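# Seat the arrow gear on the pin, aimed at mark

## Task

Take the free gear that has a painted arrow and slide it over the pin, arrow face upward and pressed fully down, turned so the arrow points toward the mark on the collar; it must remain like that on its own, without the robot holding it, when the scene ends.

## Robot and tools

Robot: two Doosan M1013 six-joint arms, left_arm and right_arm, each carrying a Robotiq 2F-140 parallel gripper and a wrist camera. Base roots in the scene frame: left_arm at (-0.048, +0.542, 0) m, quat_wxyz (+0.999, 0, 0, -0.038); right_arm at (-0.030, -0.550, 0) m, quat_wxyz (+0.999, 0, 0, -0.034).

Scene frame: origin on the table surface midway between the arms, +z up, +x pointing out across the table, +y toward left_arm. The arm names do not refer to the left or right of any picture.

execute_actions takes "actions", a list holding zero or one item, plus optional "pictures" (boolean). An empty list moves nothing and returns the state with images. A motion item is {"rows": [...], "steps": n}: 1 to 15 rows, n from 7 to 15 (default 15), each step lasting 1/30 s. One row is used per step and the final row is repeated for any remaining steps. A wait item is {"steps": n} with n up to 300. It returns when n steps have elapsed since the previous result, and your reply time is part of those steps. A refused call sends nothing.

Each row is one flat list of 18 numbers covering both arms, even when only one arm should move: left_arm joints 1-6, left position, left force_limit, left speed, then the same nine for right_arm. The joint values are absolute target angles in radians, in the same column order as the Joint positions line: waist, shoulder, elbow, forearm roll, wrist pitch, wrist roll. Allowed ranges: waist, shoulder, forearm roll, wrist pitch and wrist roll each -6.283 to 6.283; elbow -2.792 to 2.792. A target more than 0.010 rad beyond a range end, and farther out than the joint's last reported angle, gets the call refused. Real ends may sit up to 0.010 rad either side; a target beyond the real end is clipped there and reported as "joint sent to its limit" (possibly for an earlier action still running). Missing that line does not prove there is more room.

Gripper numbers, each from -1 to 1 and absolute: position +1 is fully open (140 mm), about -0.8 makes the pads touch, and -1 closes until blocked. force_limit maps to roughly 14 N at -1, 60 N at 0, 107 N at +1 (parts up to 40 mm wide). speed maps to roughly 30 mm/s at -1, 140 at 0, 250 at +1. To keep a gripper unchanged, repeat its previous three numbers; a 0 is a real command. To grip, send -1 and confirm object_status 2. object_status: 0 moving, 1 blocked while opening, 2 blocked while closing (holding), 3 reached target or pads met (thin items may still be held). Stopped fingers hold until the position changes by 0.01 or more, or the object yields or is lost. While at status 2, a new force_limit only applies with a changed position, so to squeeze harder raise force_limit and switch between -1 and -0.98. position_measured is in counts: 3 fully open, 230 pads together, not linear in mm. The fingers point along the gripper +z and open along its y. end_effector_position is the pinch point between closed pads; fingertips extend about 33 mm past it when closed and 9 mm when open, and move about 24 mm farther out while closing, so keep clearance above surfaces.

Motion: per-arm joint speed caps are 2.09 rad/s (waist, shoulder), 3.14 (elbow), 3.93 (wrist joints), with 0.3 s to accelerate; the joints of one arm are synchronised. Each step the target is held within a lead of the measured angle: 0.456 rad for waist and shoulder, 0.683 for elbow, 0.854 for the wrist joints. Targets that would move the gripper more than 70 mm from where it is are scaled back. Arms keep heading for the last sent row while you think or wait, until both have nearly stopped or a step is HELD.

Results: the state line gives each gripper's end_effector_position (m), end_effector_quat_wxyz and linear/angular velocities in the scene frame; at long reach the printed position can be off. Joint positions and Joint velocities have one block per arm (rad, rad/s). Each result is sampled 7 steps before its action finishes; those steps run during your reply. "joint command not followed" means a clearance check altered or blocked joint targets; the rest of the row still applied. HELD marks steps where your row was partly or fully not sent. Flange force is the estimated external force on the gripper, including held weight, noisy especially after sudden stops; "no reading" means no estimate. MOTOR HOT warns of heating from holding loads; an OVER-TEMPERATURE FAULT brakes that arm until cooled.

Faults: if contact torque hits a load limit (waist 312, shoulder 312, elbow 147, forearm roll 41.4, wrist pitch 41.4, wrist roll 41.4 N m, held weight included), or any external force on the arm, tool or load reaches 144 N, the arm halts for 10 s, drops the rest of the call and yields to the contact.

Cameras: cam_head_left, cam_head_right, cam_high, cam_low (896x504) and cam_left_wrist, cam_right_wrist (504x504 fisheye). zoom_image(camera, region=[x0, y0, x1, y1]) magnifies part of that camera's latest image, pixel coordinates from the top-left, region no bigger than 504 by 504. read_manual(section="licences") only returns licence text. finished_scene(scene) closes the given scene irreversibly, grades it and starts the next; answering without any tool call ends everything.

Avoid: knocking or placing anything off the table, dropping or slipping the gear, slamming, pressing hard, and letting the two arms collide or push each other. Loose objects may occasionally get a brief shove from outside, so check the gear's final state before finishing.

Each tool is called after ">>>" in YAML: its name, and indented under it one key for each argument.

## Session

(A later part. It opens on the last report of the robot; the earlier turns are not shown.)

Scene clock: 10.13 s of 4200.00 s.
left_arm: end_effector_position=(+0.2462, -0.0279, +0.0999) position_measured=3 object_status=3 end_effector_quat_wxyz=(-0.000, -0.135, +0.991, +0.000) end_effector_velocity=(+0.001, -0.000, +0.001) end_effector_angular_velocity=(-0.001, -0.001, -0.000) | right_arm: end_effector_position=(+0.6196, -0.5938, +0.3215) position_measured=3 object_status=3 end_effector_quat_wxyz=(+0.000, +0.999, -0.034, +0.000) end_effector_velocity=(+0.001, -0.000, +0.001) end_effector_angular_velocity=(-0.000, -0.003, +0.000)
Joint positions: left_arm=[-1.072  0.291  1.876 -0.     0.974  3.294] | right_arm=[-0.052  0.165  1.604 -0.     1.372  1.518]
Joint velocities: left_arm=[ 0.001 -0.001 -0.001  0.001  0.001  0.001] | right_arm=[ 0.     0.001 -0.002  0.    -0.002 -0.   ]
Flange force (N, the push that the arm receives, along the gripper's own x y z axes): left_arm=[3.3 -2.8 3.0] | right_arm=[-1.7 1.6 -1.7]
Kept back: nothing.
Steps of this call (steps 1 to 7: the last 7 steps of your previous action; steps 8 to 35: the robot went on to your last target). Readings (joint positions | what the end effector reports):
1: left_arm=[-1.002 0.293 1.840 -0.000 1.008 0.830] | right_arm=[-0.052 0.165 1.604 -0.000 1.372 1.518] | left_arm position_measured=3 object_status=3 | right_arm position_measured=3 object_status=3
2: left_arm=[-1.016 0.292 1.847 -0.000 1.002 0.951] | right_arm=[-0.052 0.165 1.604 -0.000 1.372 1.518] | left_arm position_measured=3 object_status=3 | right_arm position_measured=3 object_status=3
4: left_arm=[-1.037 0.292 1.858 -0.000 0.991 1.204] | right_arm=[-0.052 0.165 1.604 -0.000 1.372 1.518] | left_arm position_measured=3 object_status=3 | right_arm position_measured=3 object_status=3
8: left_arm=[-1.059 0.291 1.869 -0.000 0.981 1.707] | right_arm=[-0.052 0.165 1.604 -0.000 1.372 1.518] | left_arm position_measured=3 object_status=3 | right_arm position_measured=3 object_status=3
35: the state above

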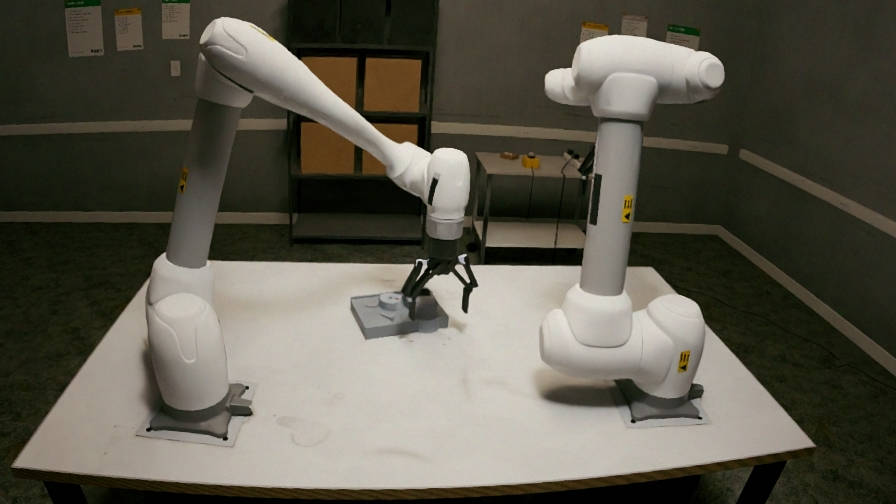

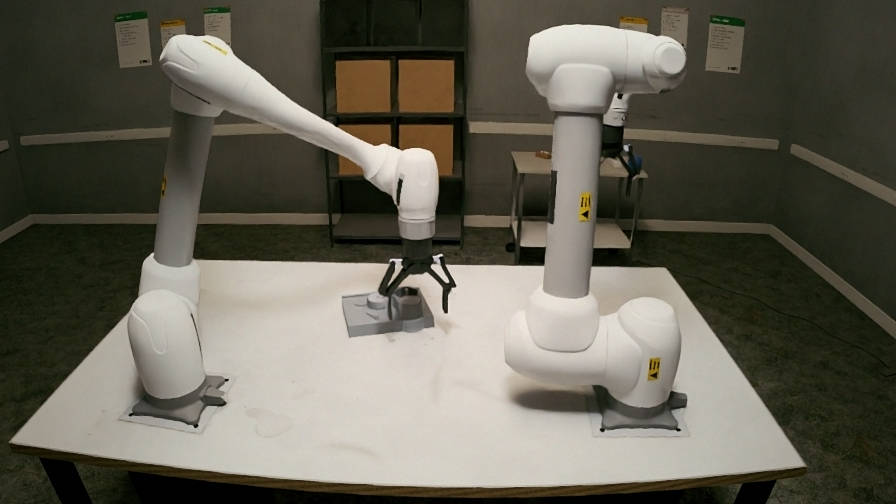

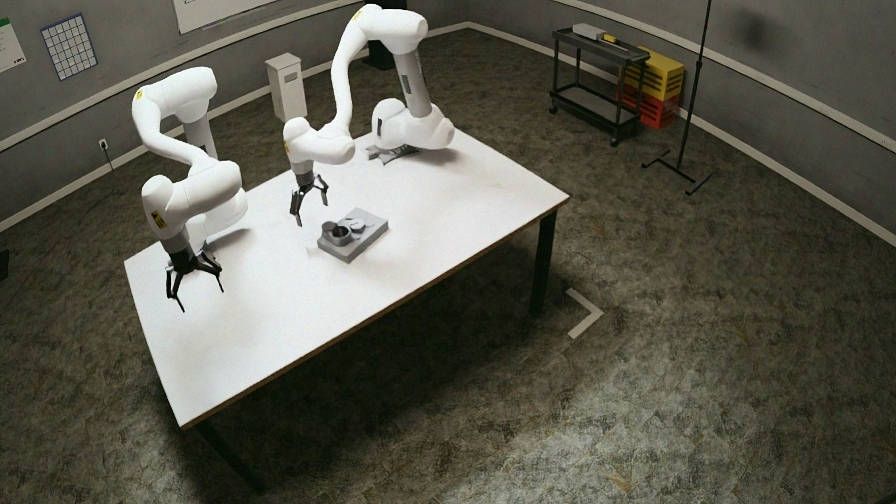

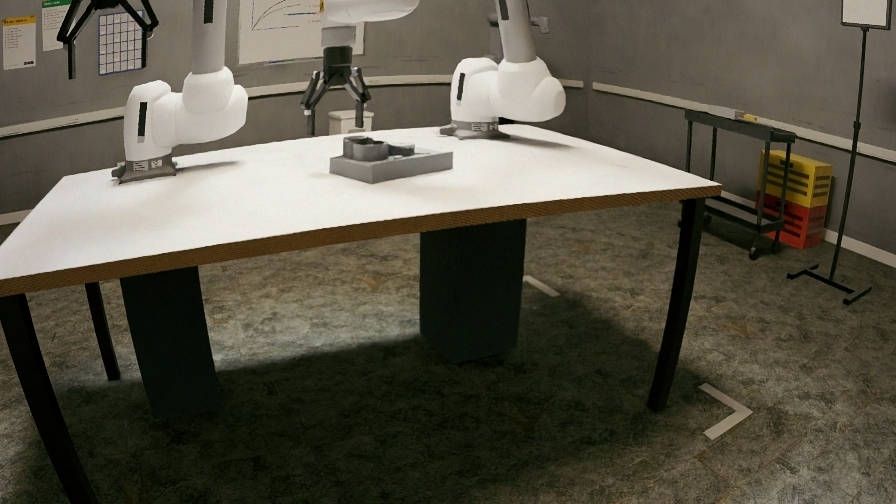

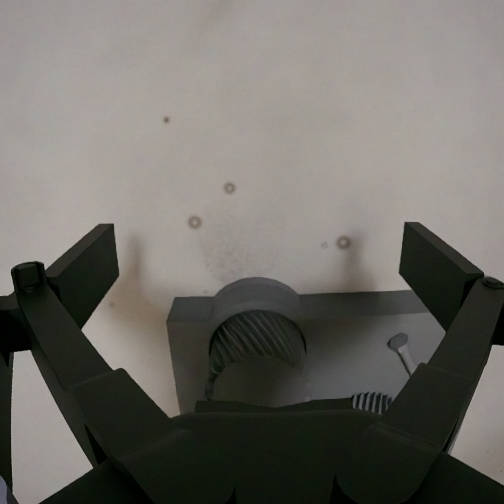

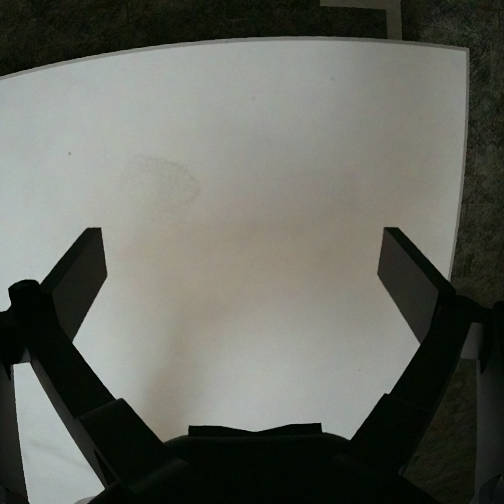

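>>> execute_actions:
  actions:
    - {"rows":[[-0.7812,0.2393,1.9031,0,0.9992,2.6136,0.2,0,-0.5,-0.052,0.165,1.604,0,1.372,1.518,1,0,0]]}

>>> execute_actions:
  actions:
    - {"steps":20}
  pictures: true

>>> zoom_image:
  camera: "cam_left_wrist"
  region: [140, 0, 420, 300]

Scene clock: 11.63 s of 4200.00 s.
left_arm: end_effector_position=(+0.3087, +0.0206, +0.1086) position_measured=32 object_status=0 end_effector_quat_wxyz=(+0.000, -0.333, +0.943, -0.000) end_effector_velocity=(+0.344, +0.306, +0.049) end_effector_angular_velocity=(+0.003, +0.002, +2.384) | right_arm: end_effector_position=(+0.6196, -0.5938, +0.3215) position_measured=3 object_status=3 end_effector_quat_wxyz=(+0.000, +0.999, -0.034, +0.000) end_effector_velocity=(-0.000, -0.000, +0.000) end_effector_angular_velocity=(-0.000, -0.000, +0.000)
Joint positions: left_arm=[-0.95   0.269  1.888 -0.     0.985  3.007] | right_arm=[-0.052  0.165  1.604 -0.     1.372  1.518]
Joint velocities: left_arm=[ 0.718 -0.126  0.066  0.     0.064 -1.666] | right_arm=[-0. -0.  0. -0.  0.  0.]
Flange force (N, the push that the arm receives, along the gripper's own x y z axes): left_arm=[2.9 -5.3 4.4] | right_arm=[-1.6 3.6 -3.5]
Steps of this call (steps 1 to 15: the robot went on to your last target; steps 16 to 37: nothing new was sent; steps 38 to 45: the first 8 steps of this action). Readings (joint positions | what the end effector reports):
38: left_arm=[-1.072 0.291 1.876 -0.000 0.974 3.294] | right_arm=[-0.052 0.165 1.604 -0.000 1.372 1.518] | left_arm position_measured=3 object_status=0 | right_arm position_measured=3 object_status=3
39: left_arm=[-1.070 0.291 1.876 -0.000 0.974 3.287] | right_arm=[-0.052 0.165 1.604 -0.000 1.372 1.518] | left_arm position_measured=5 object_status=0 | right_arm position_measured=3 object_status=3
41: left_arm=[-1.046 0.286 1.879 -0.000 0.976 3.231] | right_arm=[-0.052 0.165 1.604 -0.000 1.372 1.518] | left_arm position_measured=14 object_status=0 | right_arm position_measured=3 object_status=3
45: the state above

Scene clock: 12.30 s of 4200.00 s.
left_arm: end_effector_position=(+0.3823, +0.0981, +0.1199) position_measured=104 object_status=0 end_effector_quat_wxyz=(-0.000, -0.582, +0.813, +0.000) end_effector_velocity=(-0.001, -0.001, -0.001) end_effector_angular_velocity=(+0.000, +0.000, -0.002) | right_arm: end_effector_position=(+0.6196, -0.5938, +0.3215) position_measured=3 object_status=3 end_effector_quat_wxyz=(+0.000, +0.999, -0.034, +0.000) end_effector_velocity=(+0.001, +0.001, +0.000) end_effector_angular_velocity=(-0.000, -0.002, +0.001)
Joint positions: left_arm=[-0.781  0.239  1.903 -0.     0.999  2.614] | right_arm=[-0.052  0.165  1.604 -0.     1.372  1.518]
Joint velocities: left_arm=[-0.002  0.     0.001  0.    -0.001 -0.   ] | right_arm=[ 0.001 -0.    -0.001 -0.    -0.001  0.   ]
Flange force (N, the push that the arm receives, along the gripper's own x y z axes): left_arm=[7.2 -0.6 2.5] | right_arm=[-2.6 2.2 -2.8]
Kept back: nothing.
Steps of this call (steps 1 to 7: the last 7 steps of your previous action; steps 8 to 20: the robot went on to your last target). Readings (joint positions | what the end effector reports):
1: left_arm=[-0.925 0.265 1.890 -0.000 0.987 2.950] | right_arm=[-0.052 0.165 1.604 -0.000 1.372 1.518] | left_arm position_measured=37 object_status=0 | right_arm position_measured=3 object_status=3
2: left_arm=[-0.901 0.261 1.892 -0.000 0.989 2.893] | right_arm=[-0.052 0.165 1.604 -0.000 1.372 1.518] | left_arm position_measured=42 object_status=0 | right_arm position_measured=3 object_status=3
4: left_arm=[-0.852 0.252 1.897 -0.000 0.993 2.778] | right_arm=[-0.052 0.165 1.604 -0.000 1.372 1.518] | left_arm position_measured=51 object_status=0 | right_arm position_measured=3 object_status=3
8: left_arm=[-0.784 0.240 1.903 -0.000 0.999 2.622] | right_arm=[-0.052 0.165 1.604 -0.000 1.372 1.518] | left_arm position_measured=69 object_status=0 | right_arm position_measured=3 object_status=3
20: the state above

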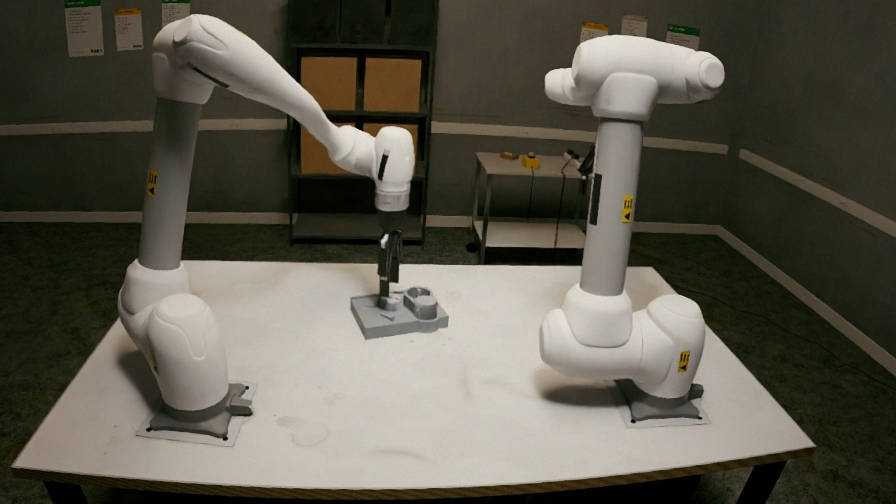

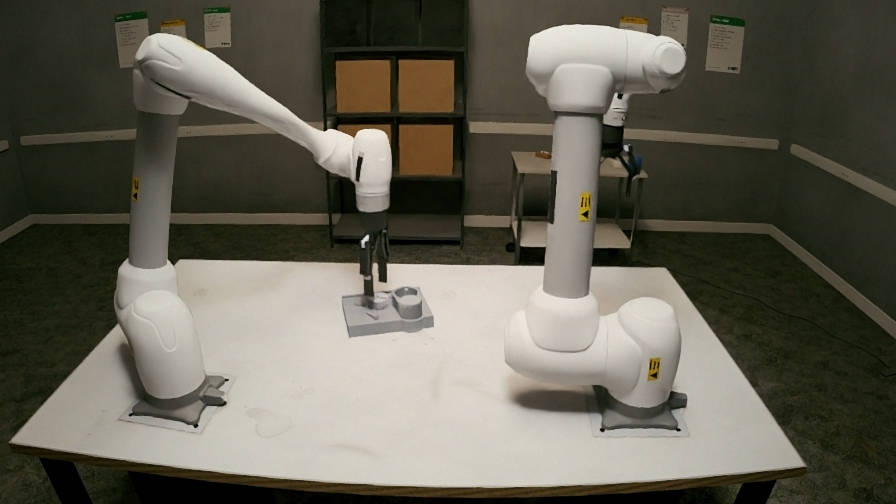

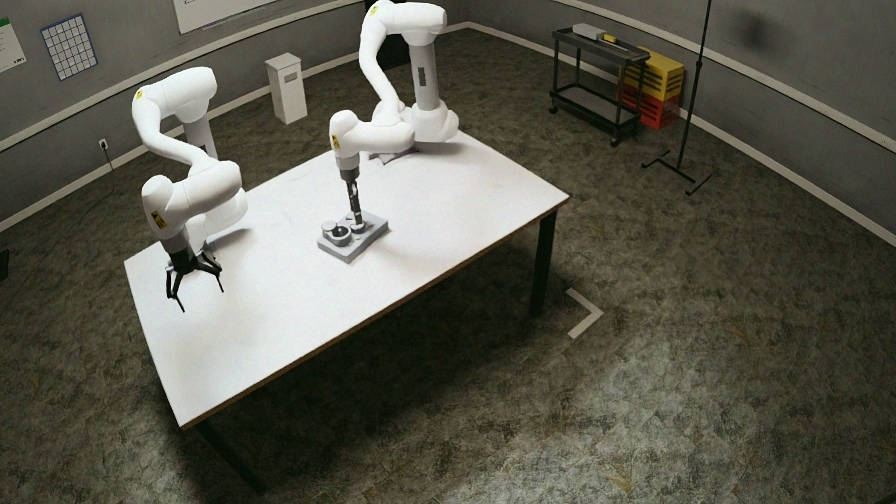

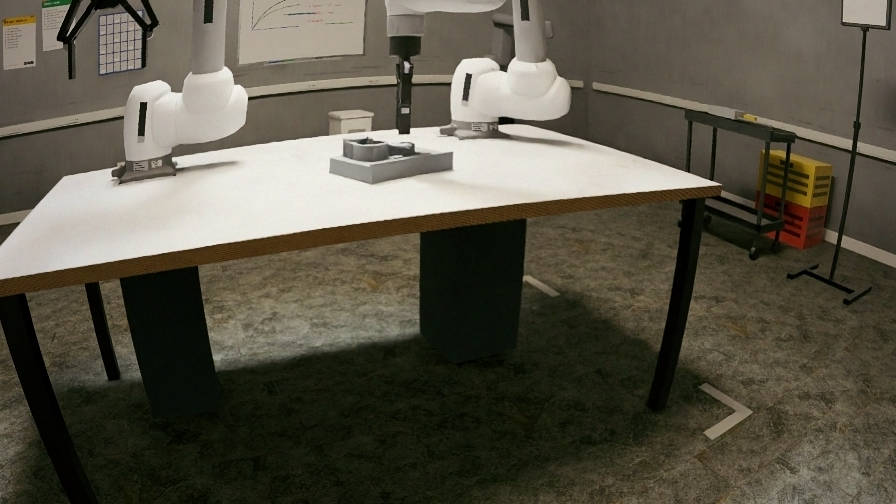

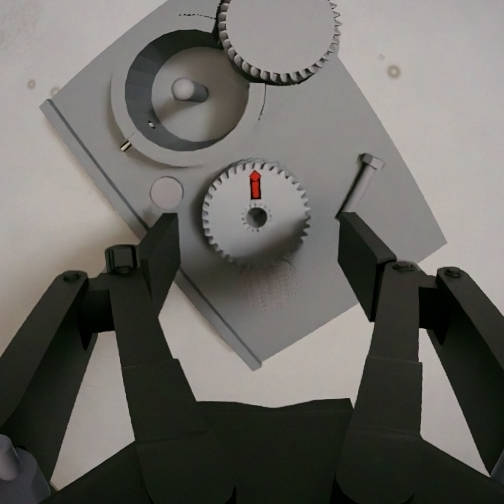

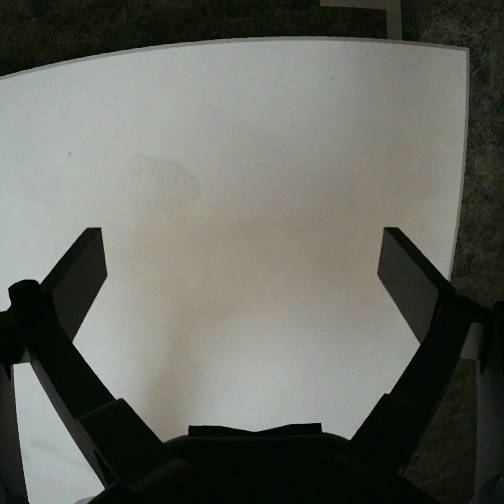

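Region (140, 0, 420, 300) of cam_left_wrist's 504x504 image, scaled by 1.680, with more detail than that image has; it fills the left 470 columns of this view, and the rest is white.

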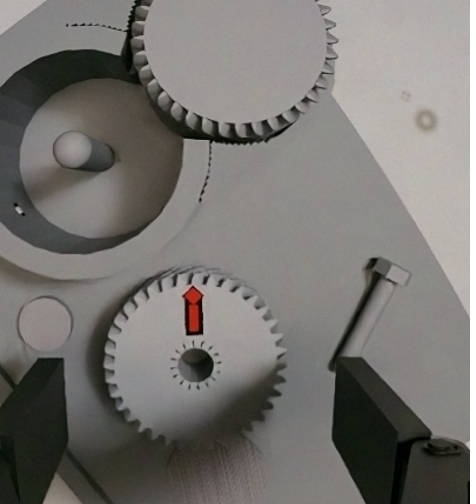

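>>> execute_actions:
  actions:
    - {"rows":[[-0.7839,0.2803,1.9326,0,0.9287,2.571,0.1,0,-0.5,-0.052,0.165,1.604,0,1.372,1.518,1,0,0]],"steps":10}

>>> execute_actions:
  actions:
    - {"rows":[[-0.7839,0.2803,1.9326,0,0.9287,2.571,-1,-0.3,-0.7,-0.052,0.165,1.604,0,1.372,1.518,1,0,0]]}

>>> execute_actions:
  actions:
    - {"steps":8}
  pictures: true

>>> zoom_image:
  camera: "cam_low"
  region: [330, 110, 430, 190]

Scene clock: 12.97 s of 4200.00 s.
left_arm: end_effector_position=(+0.3829, +0.0968, +0.1064) position_measured=110 object_status=0 end_effector_quat_wxyz=(+0.000, -0.588, +0.809, -0.001) end_effector_velocity=(+0.001, -0.029, -0.413) end_effector_angular_velocity=(+0.008, +0.008, +0.413) | right_arm: end_effector_position=(+0.6196, -0.5938, +0.3215) position_measured=3 object_status=3 end_effector_quat_wxyz=(+0.000, +0.999, -0.034, +0.000) end_effector_velocity=(+0.000, -0.000, -0.001) end_effector_angular_velocity=(-0.000, +0.000, -0.001)
Joint positions: left_arm=[-0.782  0.253  1.913 -0.     0.974  2.598] | right_arm=[-0.052  0.165  1.604 -0.     1.372  1.518]
Joint velocities: left_arm=[-0.029  0.433  0.316 -0.    -0.737 -0.442] | right_arm=[-0.001  0.001  0.    -0.    -0.001 -0.   ]
Flange force (N, the push that the arm receives, along the gripper's own x y z axes): left_arm=[5.9 -2.7 3.3] | right_arm=[-1.2 1.8 -2.4]
Steps of this call (steps 1 to 15: the robot went on to your last target; steps 16 to 17: nothing new was sent; steps 18 to 20: the first 3 steps of this action). Readings (joint positions | what the end effector reports):
18: left_arm=[-0.781 0.239 1.903 -0.000 0.999 2.613] | right_arm=[-0.052 0.165 1.604 -0.000 1.372 1.518] | left_arm position_measured=104 object_status=0 | right_arm position_measured=3 object_status=3
19: left_arm=[-0.781 0.243 1.905 -0.000 0.993 2.609] | right_arm=[-0.052 0.165 1.604 -0.000 1.372 1.518] | left_arm position_measured=106 object_status=0 | right_arm position_measured=3 object_status=3
20: the state above

Scene clock: 13.47 s of 4200.00 s.
left_arm: end_effector_position=(+0.3825, +0.0953, +0.0811) position_measured=138 object_status=0 end_effector_quat_wxyz=(+0.000, -0.598, +0.802, -0.000) end_effector_velocity=(-0.001, -0.001, -0.000) end_effector_angular_velocity=(-0.002, +0.000, -0.000) | right_arm: end_effector_position=(+0.6196, -0.5938, +0.3215) position_measured=3 object_status=3 end_effector_quat_wxyz=(+0.000, +0.999, -0.034, +0.000) end_effector_velocity=(-0.000, -0.001, -0.000) end_effector_angular_velocity=(-0.000, +0.001, -0.001)
Joint positions: left_arm=[-0.784  0.28   1.932 -0.     0.929  2.571] | right_arm=[-0.052  0.165  1.604 -0.     1.372  1.518]
Joint velocities: left_arm=[-0.001 -0.     0.    -0.002 -0.002 -0.   ] | right_arm=[-0.001 -0.     0.    -0.     0.001  0.   ]
Flange force (N, the push that the arm receives, along the gripper's own x y z axes): left_arm=[6.1 3.5 -15.5] | right_arm=[-1.6 2.0 -2.2]
Steps of this call (steps 1 to 7: the last 7 steps of your previous action; steps 8 to 15: the first 8 steps of this action). Readings (joint positions | what the end effector reports):
8: left_arm=[-0.784 0.280 1.933 -0.000 0.929 2.571] | right_arm=[-0.052 0.165 1.604 -0.000 1.372 1.518] | left_arm position_measured=117 object_status=0 | right_arm position_measured=3 object_status=3
9: left_arm=[-0.784 0.280 1.933 -0.000 0.929 2.571] | right_arm=[-0.052 0.165 1.604 -0.000 1.372 1.518] | left_arm position_measured=118 object_status=0 | right_arm position_measured=3 object_status=3
11: left_arm=[-0.784 0.280 1.933 -0.000 0.929 2.571] | right_arm=[-0.052 0.165 1.604 -0.000 1.372 1.518] | left_arm position_measured=125 object_status=0 | right_arm position_measured=3 object_status=3
15: the state above

Scene clock: 13.73 s of 4200.00 s.
left_arm: end_effector_position=(+0.3825, +0.0953, +0.0811) position_measured=139 object_status=2 end_effector_quat_wxyz=(+0.000, -0.598, +0.802, -0.000) end_effector_velocity=(-0.000, +0.001, -0.001) end_effector_angular_velocity=(+0.001, +0.002, +0.002) | right_arm: end_effector_position=(+0.6196, -0.5938, +0.3215) position_measured=3 object_status=3 end_effector_quat_wxyz=(+0.000, +0.999, -0.034, +0.000) end_effector_velocity=(-0.002, -0.000, -0.001) end_effector_angular_velocity=(+0.001, +0.005, -0.001)
Joint positions: left_arm=[-0.784  0.28   1.932 -0.     0.929  2.571] | right_arm=[-0.052  0.165  1.604 -0.     1.372  1.518]
Joint velocities: left_arm=[ 0.001  0.001  0.001 -0.001  0.001 -0.   ] | right_arm=[-0.001  0.     0.001 -0.     0.003 -0.   ]
Flange force (N, the push that the arm receives, along the gripper's own x y z axes): left_arm=[3.5 2.9 -16.5] | right_arm=[-1.3 0.8 -1.5]
Kept back: nothing.
Steps of this call (steps 1 to 7: the last 7 steps of your previous action; step 8: the robot went on to your last target). Readings (joint positions | what the end effector reports):
1: left_arm=[-0.784 0.280 1.932 -0.000 0.929 2.571] | right_arm=[-0.052 0.165 1.604 -0.000 1.372 1.518] | left_arm position_measured=139 object_status=0 | right_arm position_measured=3 object_status=3
2: left_arm=[-0.784 0.280 1.932 -0.000 0.929 2.571] | right_arm=[-0.052 0.165 1.604 -0.000 1.372 1.518] | left_arm position_measured=139 object_status=0 | right_arm position_measured=3 object_status=3
4: left_arm=[-0.784 0.280 1.932 -0.000 0.929 2.571] | right_arm=[-0.052 0.165 1.604 -0.000 1.372 1.518] | left_arm position_measured=139 object_status=0 | right_arm position_measured=3 object_status=3
8: the state above

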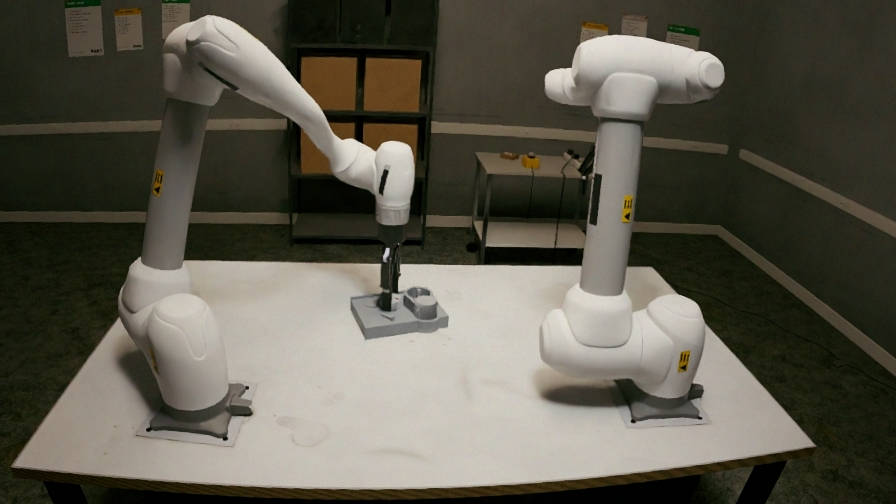

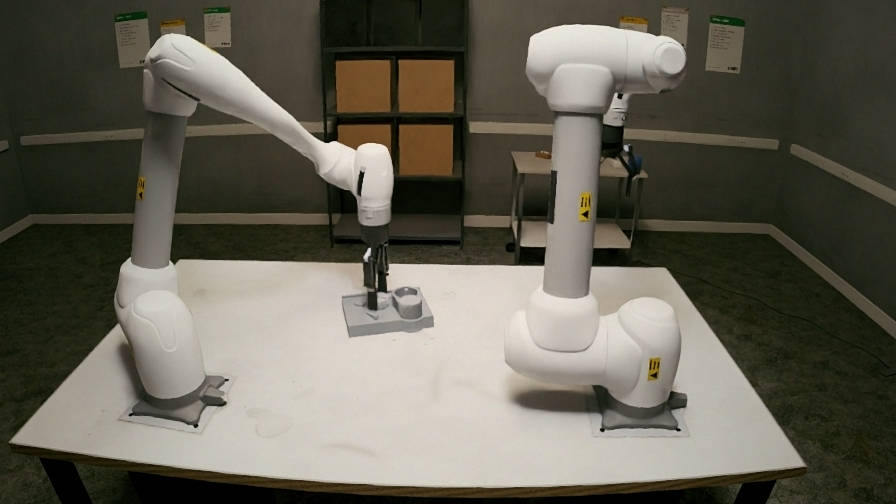

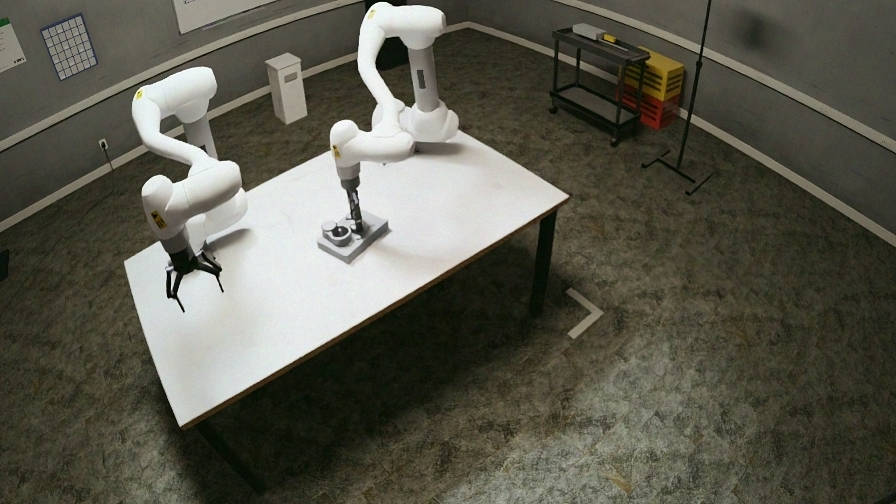

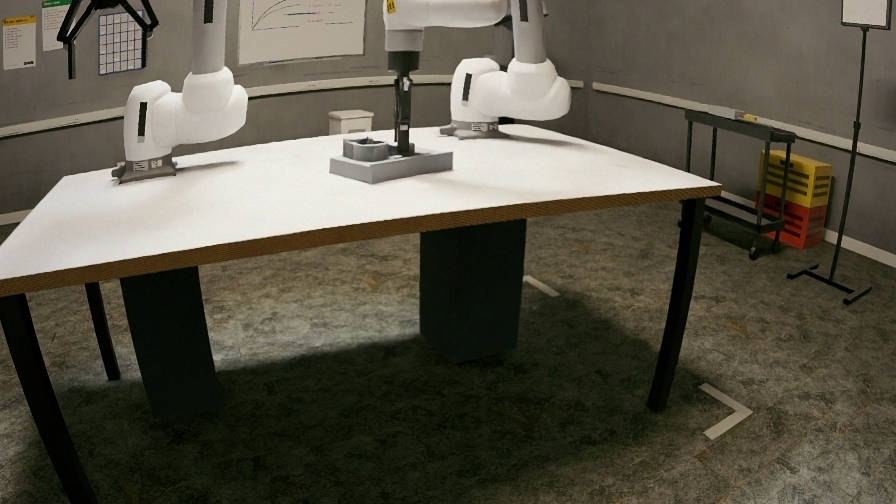

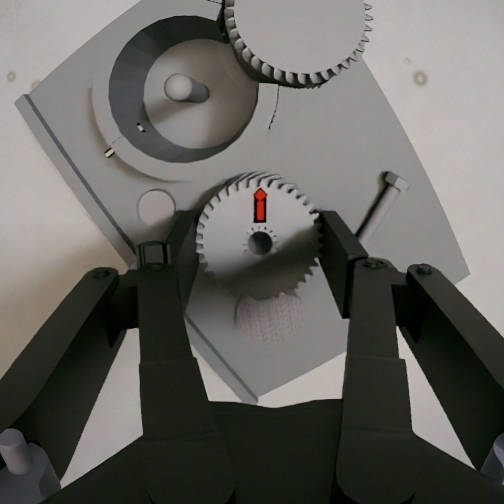

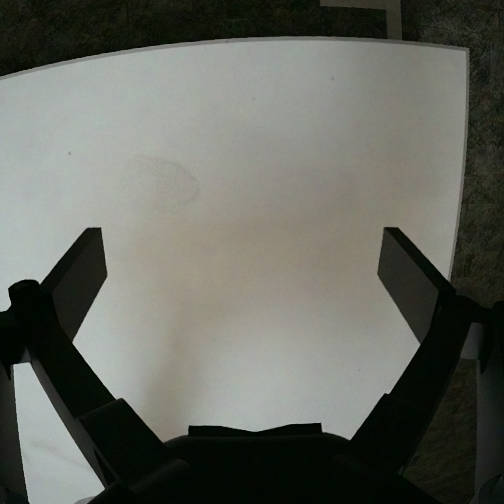

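Region (330, 110, 430, 190) of cam_low's 896x504 image, scaled by 5.040, with more detail than that image has; it fills the top 403 rows of this view, and the rest is white.

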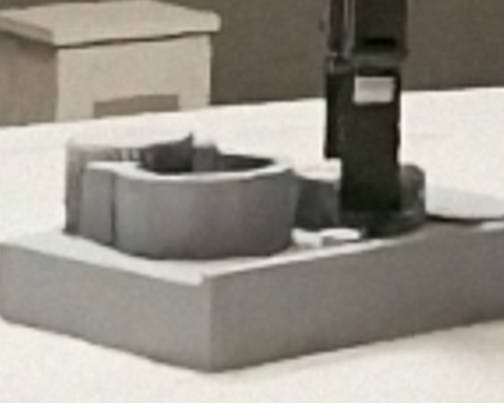

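>>> execute_actions:
  actions:
    - {"rows":[[-0.7839,0.276,1.9286,0,0.937,2.571,-1,-0.3,-0.7,-0.052,0.165,1.604,0,1.372,1.518,1,0,0],[-0.7839,0.214,1.872,0,1.0556,2.3,-1,-0.3,-0.7,-0.052,0.165,1.604,0,1.372,1.518,1,0,0]],"steps":13}

>>> execute_actions:
  actions:
    - {"rows":[[-0.8487,0.3194,1.7426,0,1.0796,-0.584,-1,-0.3,-0.7,-0.052,0.165,1.604,0,1.372,1.518,1,0,0]]}

>>> execute_actions:
  actions:
    - {"steps":30}
  pictures: true

>>> zoom_image:
  camera: "cam_low"
  region: [330, 100, 430, 190]

>>> zoom_image:
  camera: "cam_left_wrist"
  region: [140, 100, 380, 340]

Scene clock: 14.43 s of 4200.00 s.
left_arm: end_effector_position=(+0.3827, +0.0950, +0.1214) position_measured=139 object_status=2 end_effector_quat_wxyz=(-0.000, -0.642, +0.767, -0.000) end_effector_velocity=(+0.005, -0.003, +0.385) end_effector_angular_velocity=(-0.033, -0.031, +1.655) | right_arm: end_effector_position=(+0.6196, -0.5938, +0.3215) position_measured=3 object_status=3 end_effector_quat_wxyz=(+0.000, +0.999, -0.034, +0.000) end_effector_velocity=(-0.000, -0.001, +0.000) end_effector_angular_velocity=(-0.000, -0.000, -0.002)
Joint positions: left_arm=[-0.784  0.242  1.897 -0.     1.003  2.458] | right_arm=[-0.052  0.165  1.604 -0.     1.372  1.518]
Joint velocities: left_arm=[ 0.002 -0.366 -0.336  0.002  0.657 -1.654] | right_arm=[-0.002 -0.    -0.    -0.     0.     0.   ]
Flange force (N, the push that the arm receives, along the gripper's own x y z axes): left_arm=[0.7 3.3 5.5] | right_arm=[-3.1 2.3 -2.5]
Steps of this call (steps 1 to 15: the robot went on to your last target; steps 16 to 21: the first 6 steps of this action). Readings (joint positions | what the end effector reports):
16: left_arm=[-0.784 0.280 1.933 -0.000 0.929 2.571] | right_arm=[-0.052 0.165 1.604 -0.000 1.372 1.518] | left_arm position_measured=139 object_status=2 | right_arm position_measured=3 object_status=3
17: left_arm=[-0.784 0.279 1.932 -0.000 0.932 2.571] | right_arm=[-0.052 0.165 1.604 -0.000 1.372 1.518] | left_arm position_measured=139 object_status=2 | right_arm position_measured=3 object_status=3
19: left_arm=[-0.784 0.265 1.919 -0.000 0.958 2.543] | right_arm=[-0.052 0.165 1.604 -0.000 1.372 1.518] | left_arm position_measured=139 object_status=2 | right_arm position_measured=3 object_status=3
21: the state above

Scene clock: 14.93 s of 4200.00 s.
left_arm: end_effector_position=(+0.3878, +0.0636, +0.1463) position_measured=139 object_status=2 end_effector_quat_wxyz=(-0.001, +0.806, -0.592, -0.002) end_effector_velocity=(+0.043, -0.269, -0.015) end_effector_angular_velocity=(+0.005, -0.012, +2.740) | right_arm: end_effector_position=(+0.6196, -0.5938, +0.3215) position_measured=3 object_status=3 end_effector_quat_wxyz=(+0.000, +0.999, -0.034, +0.000) end_effector_velocity=(-0.001, -0.000, -0.000) end_effector_angular_velocity=(+0.000, +0.002, -0.001)
Joint positions: left_arm=[-0.81   0.26   1.82  -0.     1.065  1.952] | right_arm=[-0.052  0.165  1.604 -0.     1.372  1.518]
Joint velocities: left_arm=[-0.212  0.342 -0.422  0.001  0.077 -2.952] | right_arm=[-0.001  0.     0.     0.     0.001 -0.   ]
Flange force (N, the push that the arm receives, along the gripper's own x y z axes): left_arm=[0.7 5.4 6.6] | right_arm=[-0.4 1.1 -2.8]
Steps of this call (steps 1 to 7: the last 7 steps of your previous action; steps 8 to 15: the first 8 steps of this action). Readings (joint positions | what the end effector reports):
8: left_arm=[-0.784 0.214 1.872 -0.000 1.056 2.300] | right_arm=[-0.052 0.165 1.604 -0.000 1.372 1.518] | left_arm position_measured=139 object_status=2 | right_arm position_measured=3 object_status=3
9: left_arm=[-0.784 0.215 1.871 -0.000 1.056 2.293] | right_arm=[-0.052 0.165 1.604 -0.000 1.372 1.518] | left_arm position_measured=139 object_status=2 | right_arm position_measured=3 object_status=3
11: left_arm=[-0.789 0.224 1.863 -0.000 1.057 2.237] | right_arm=[-0.052 0.165 1.604 -0.000 1.372 1.518] | left_arm position_measured=139 object_status=2 | right_arm position_measured=3 object_status=3
15: the state above

Scene clock: 15.93 s of 4200.00 s.
left_arm: end_effector_position=(+0.3937, +0.0139, +0.1449) position_measured=139 object_status=2 end_effector_quat_wxyz=(-0.000, +0.817, +0.577, -0.000) end_effector_velocity=(+0.001, -0.001, +0.001) end_effector_angular_velocity=(-0.002, -0.001, +0.001) | right_arm: end_effector_position=(+0.6196, -0.5938, +0.3215) position_measured=3 object_status=3 end_effector_quat_wxyz=(+0.000, +0.999, -0.034, +0.000) end_effector_velocity=(+0.001, -0.001, +0.001) end_effector_angular_velocity=(-0.000, -0.002, -0.001)
Joint positions: left_arm=[-0.849  0.319  1.743 -0.     1.08  -0.584] | right_arm=[-0.052  0.165  1.604 -0.     1.372  1.518]
Joint velocities: left_arm=[ 0.    -0.    -0.002 -0.001 -0.     0.   ] | right_arm=[-0.001 -0.    -0.001 -0.    -0.001  0.   ]
Flange force (N, the push that the arm receives, along the gripper's own x y z axes): left_arm=[-6.4 -0.3 7.5] | right_arm=[-2.5 1.4 -2.3]
Kept back: nothing.
Steps of this call (steps 1 to 7: the last 7 steps of your previous action; steps 8 to 30: the robot went on to your last target). Readings (joint positions | what the end effector reports):
1: left_arm=[-0.817 0.271 1.806 -0.000 1.068 1.844] | right_arm=[-0.052 0.165 1.604 -0.000 1.372 1.518] | left_arm position_measured=139 object_status=2 | right_arm position_measured=3 object_status=3
2: left_arm=[-0.823 0.281 1.794 -0.000 1.070 1.723] | right_arm=[-0.052 0.165 1.604 -0.000 1.372 1.518] | left_arm position_measured=139 object_status=2 | right_arm position_measured=3 object_status=3
4: left_arm=[-0.833 0.295 1.775 -0.000 1.074 1.469] | right_arm=[-0.052 0.165 1.604 -0.000 1.372 1.518] | left_arm position_measured=139 object_status=2 | right_arm position_measured=3 object_status=3
8: left_arm=[-0.843 0.310 1.755 -0.000 1.077 0.967] | right_arm=[-0.052 0.165 1.604 -0.000 1.372 1.518] | left_arm position_measured=139 object_status=2 | right_arm position_measured=3 object_status=3
30: the state above

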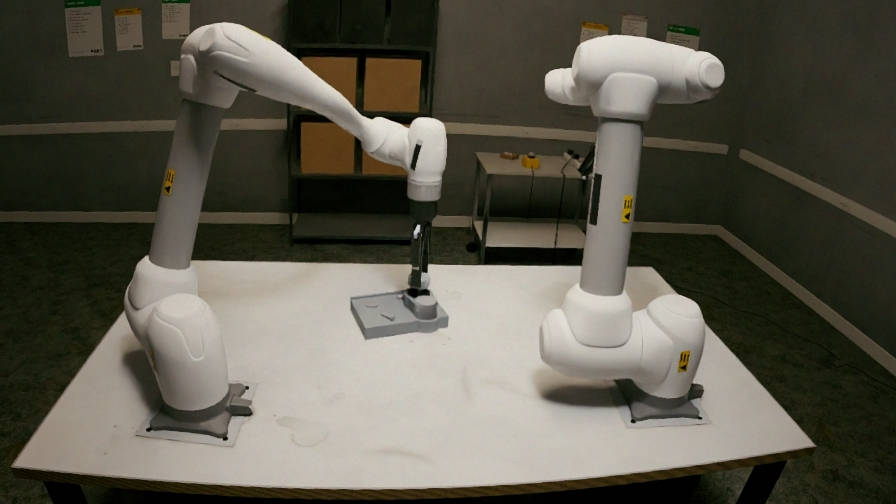

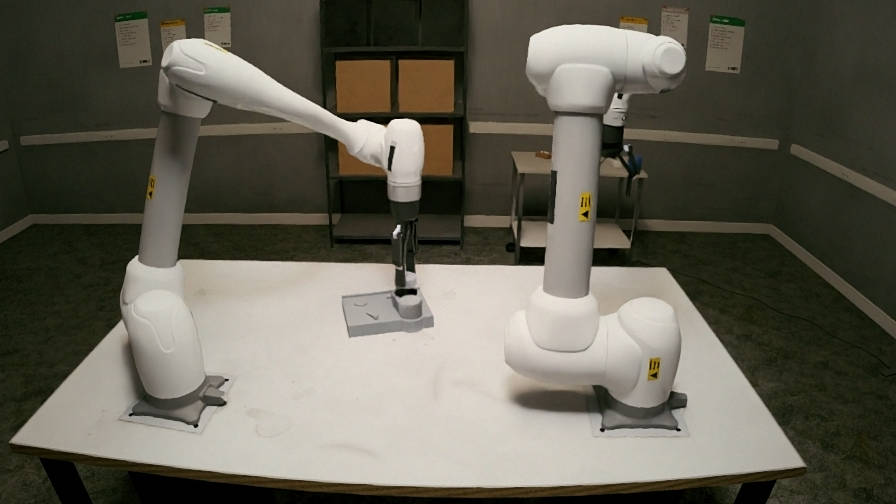

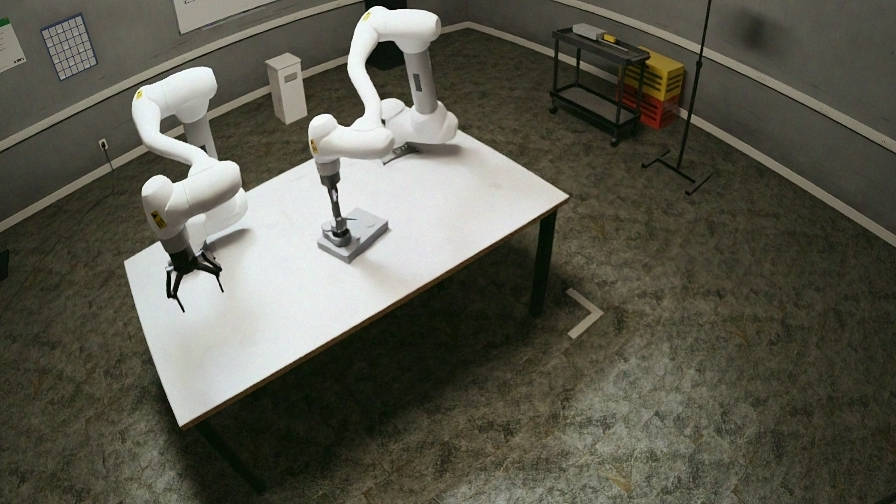

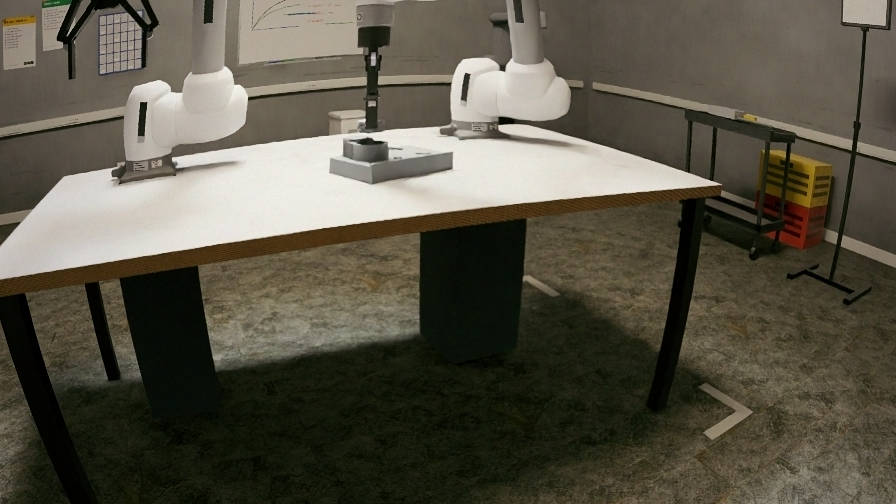

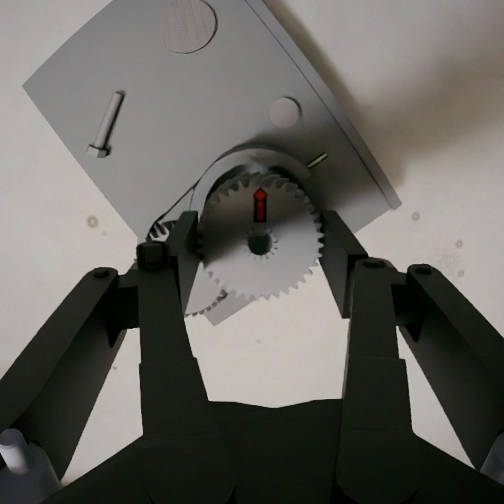

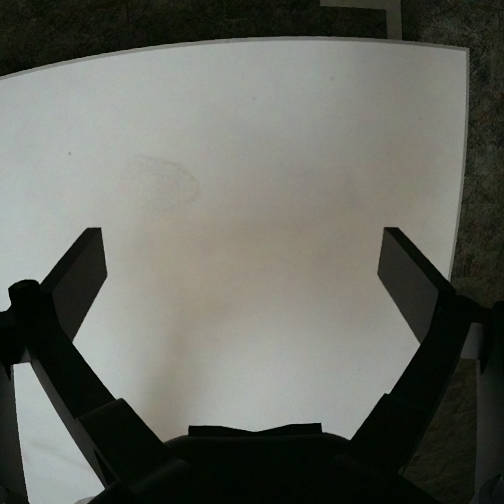

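Region (330, 100, 430, 190) of cam_low's 896x504 image, scaled by 5.040, with more detail than that image has; it fills the top 454 rows of this view, and the rest is white.

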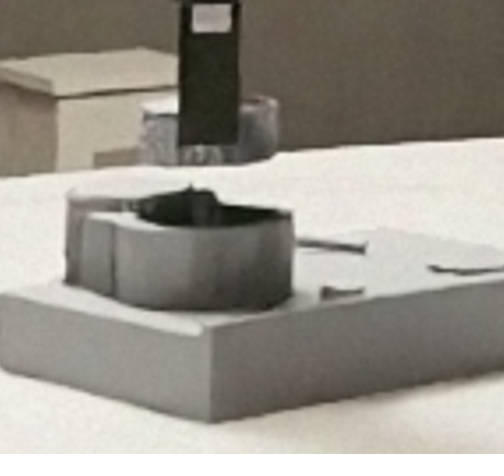

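Region (140, 100, 380, 340) of cam_left_wrist's 504x504 image, scaled by 2.100, with more detail than that image has.

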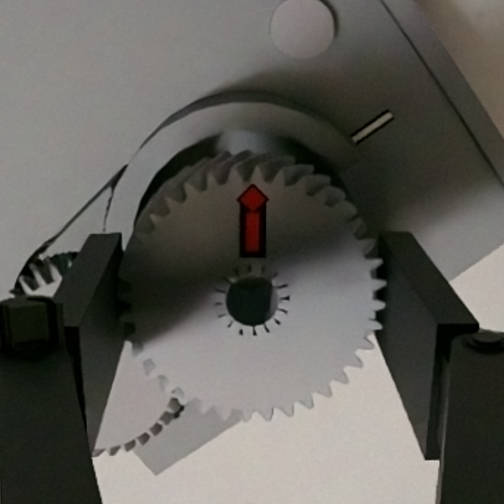

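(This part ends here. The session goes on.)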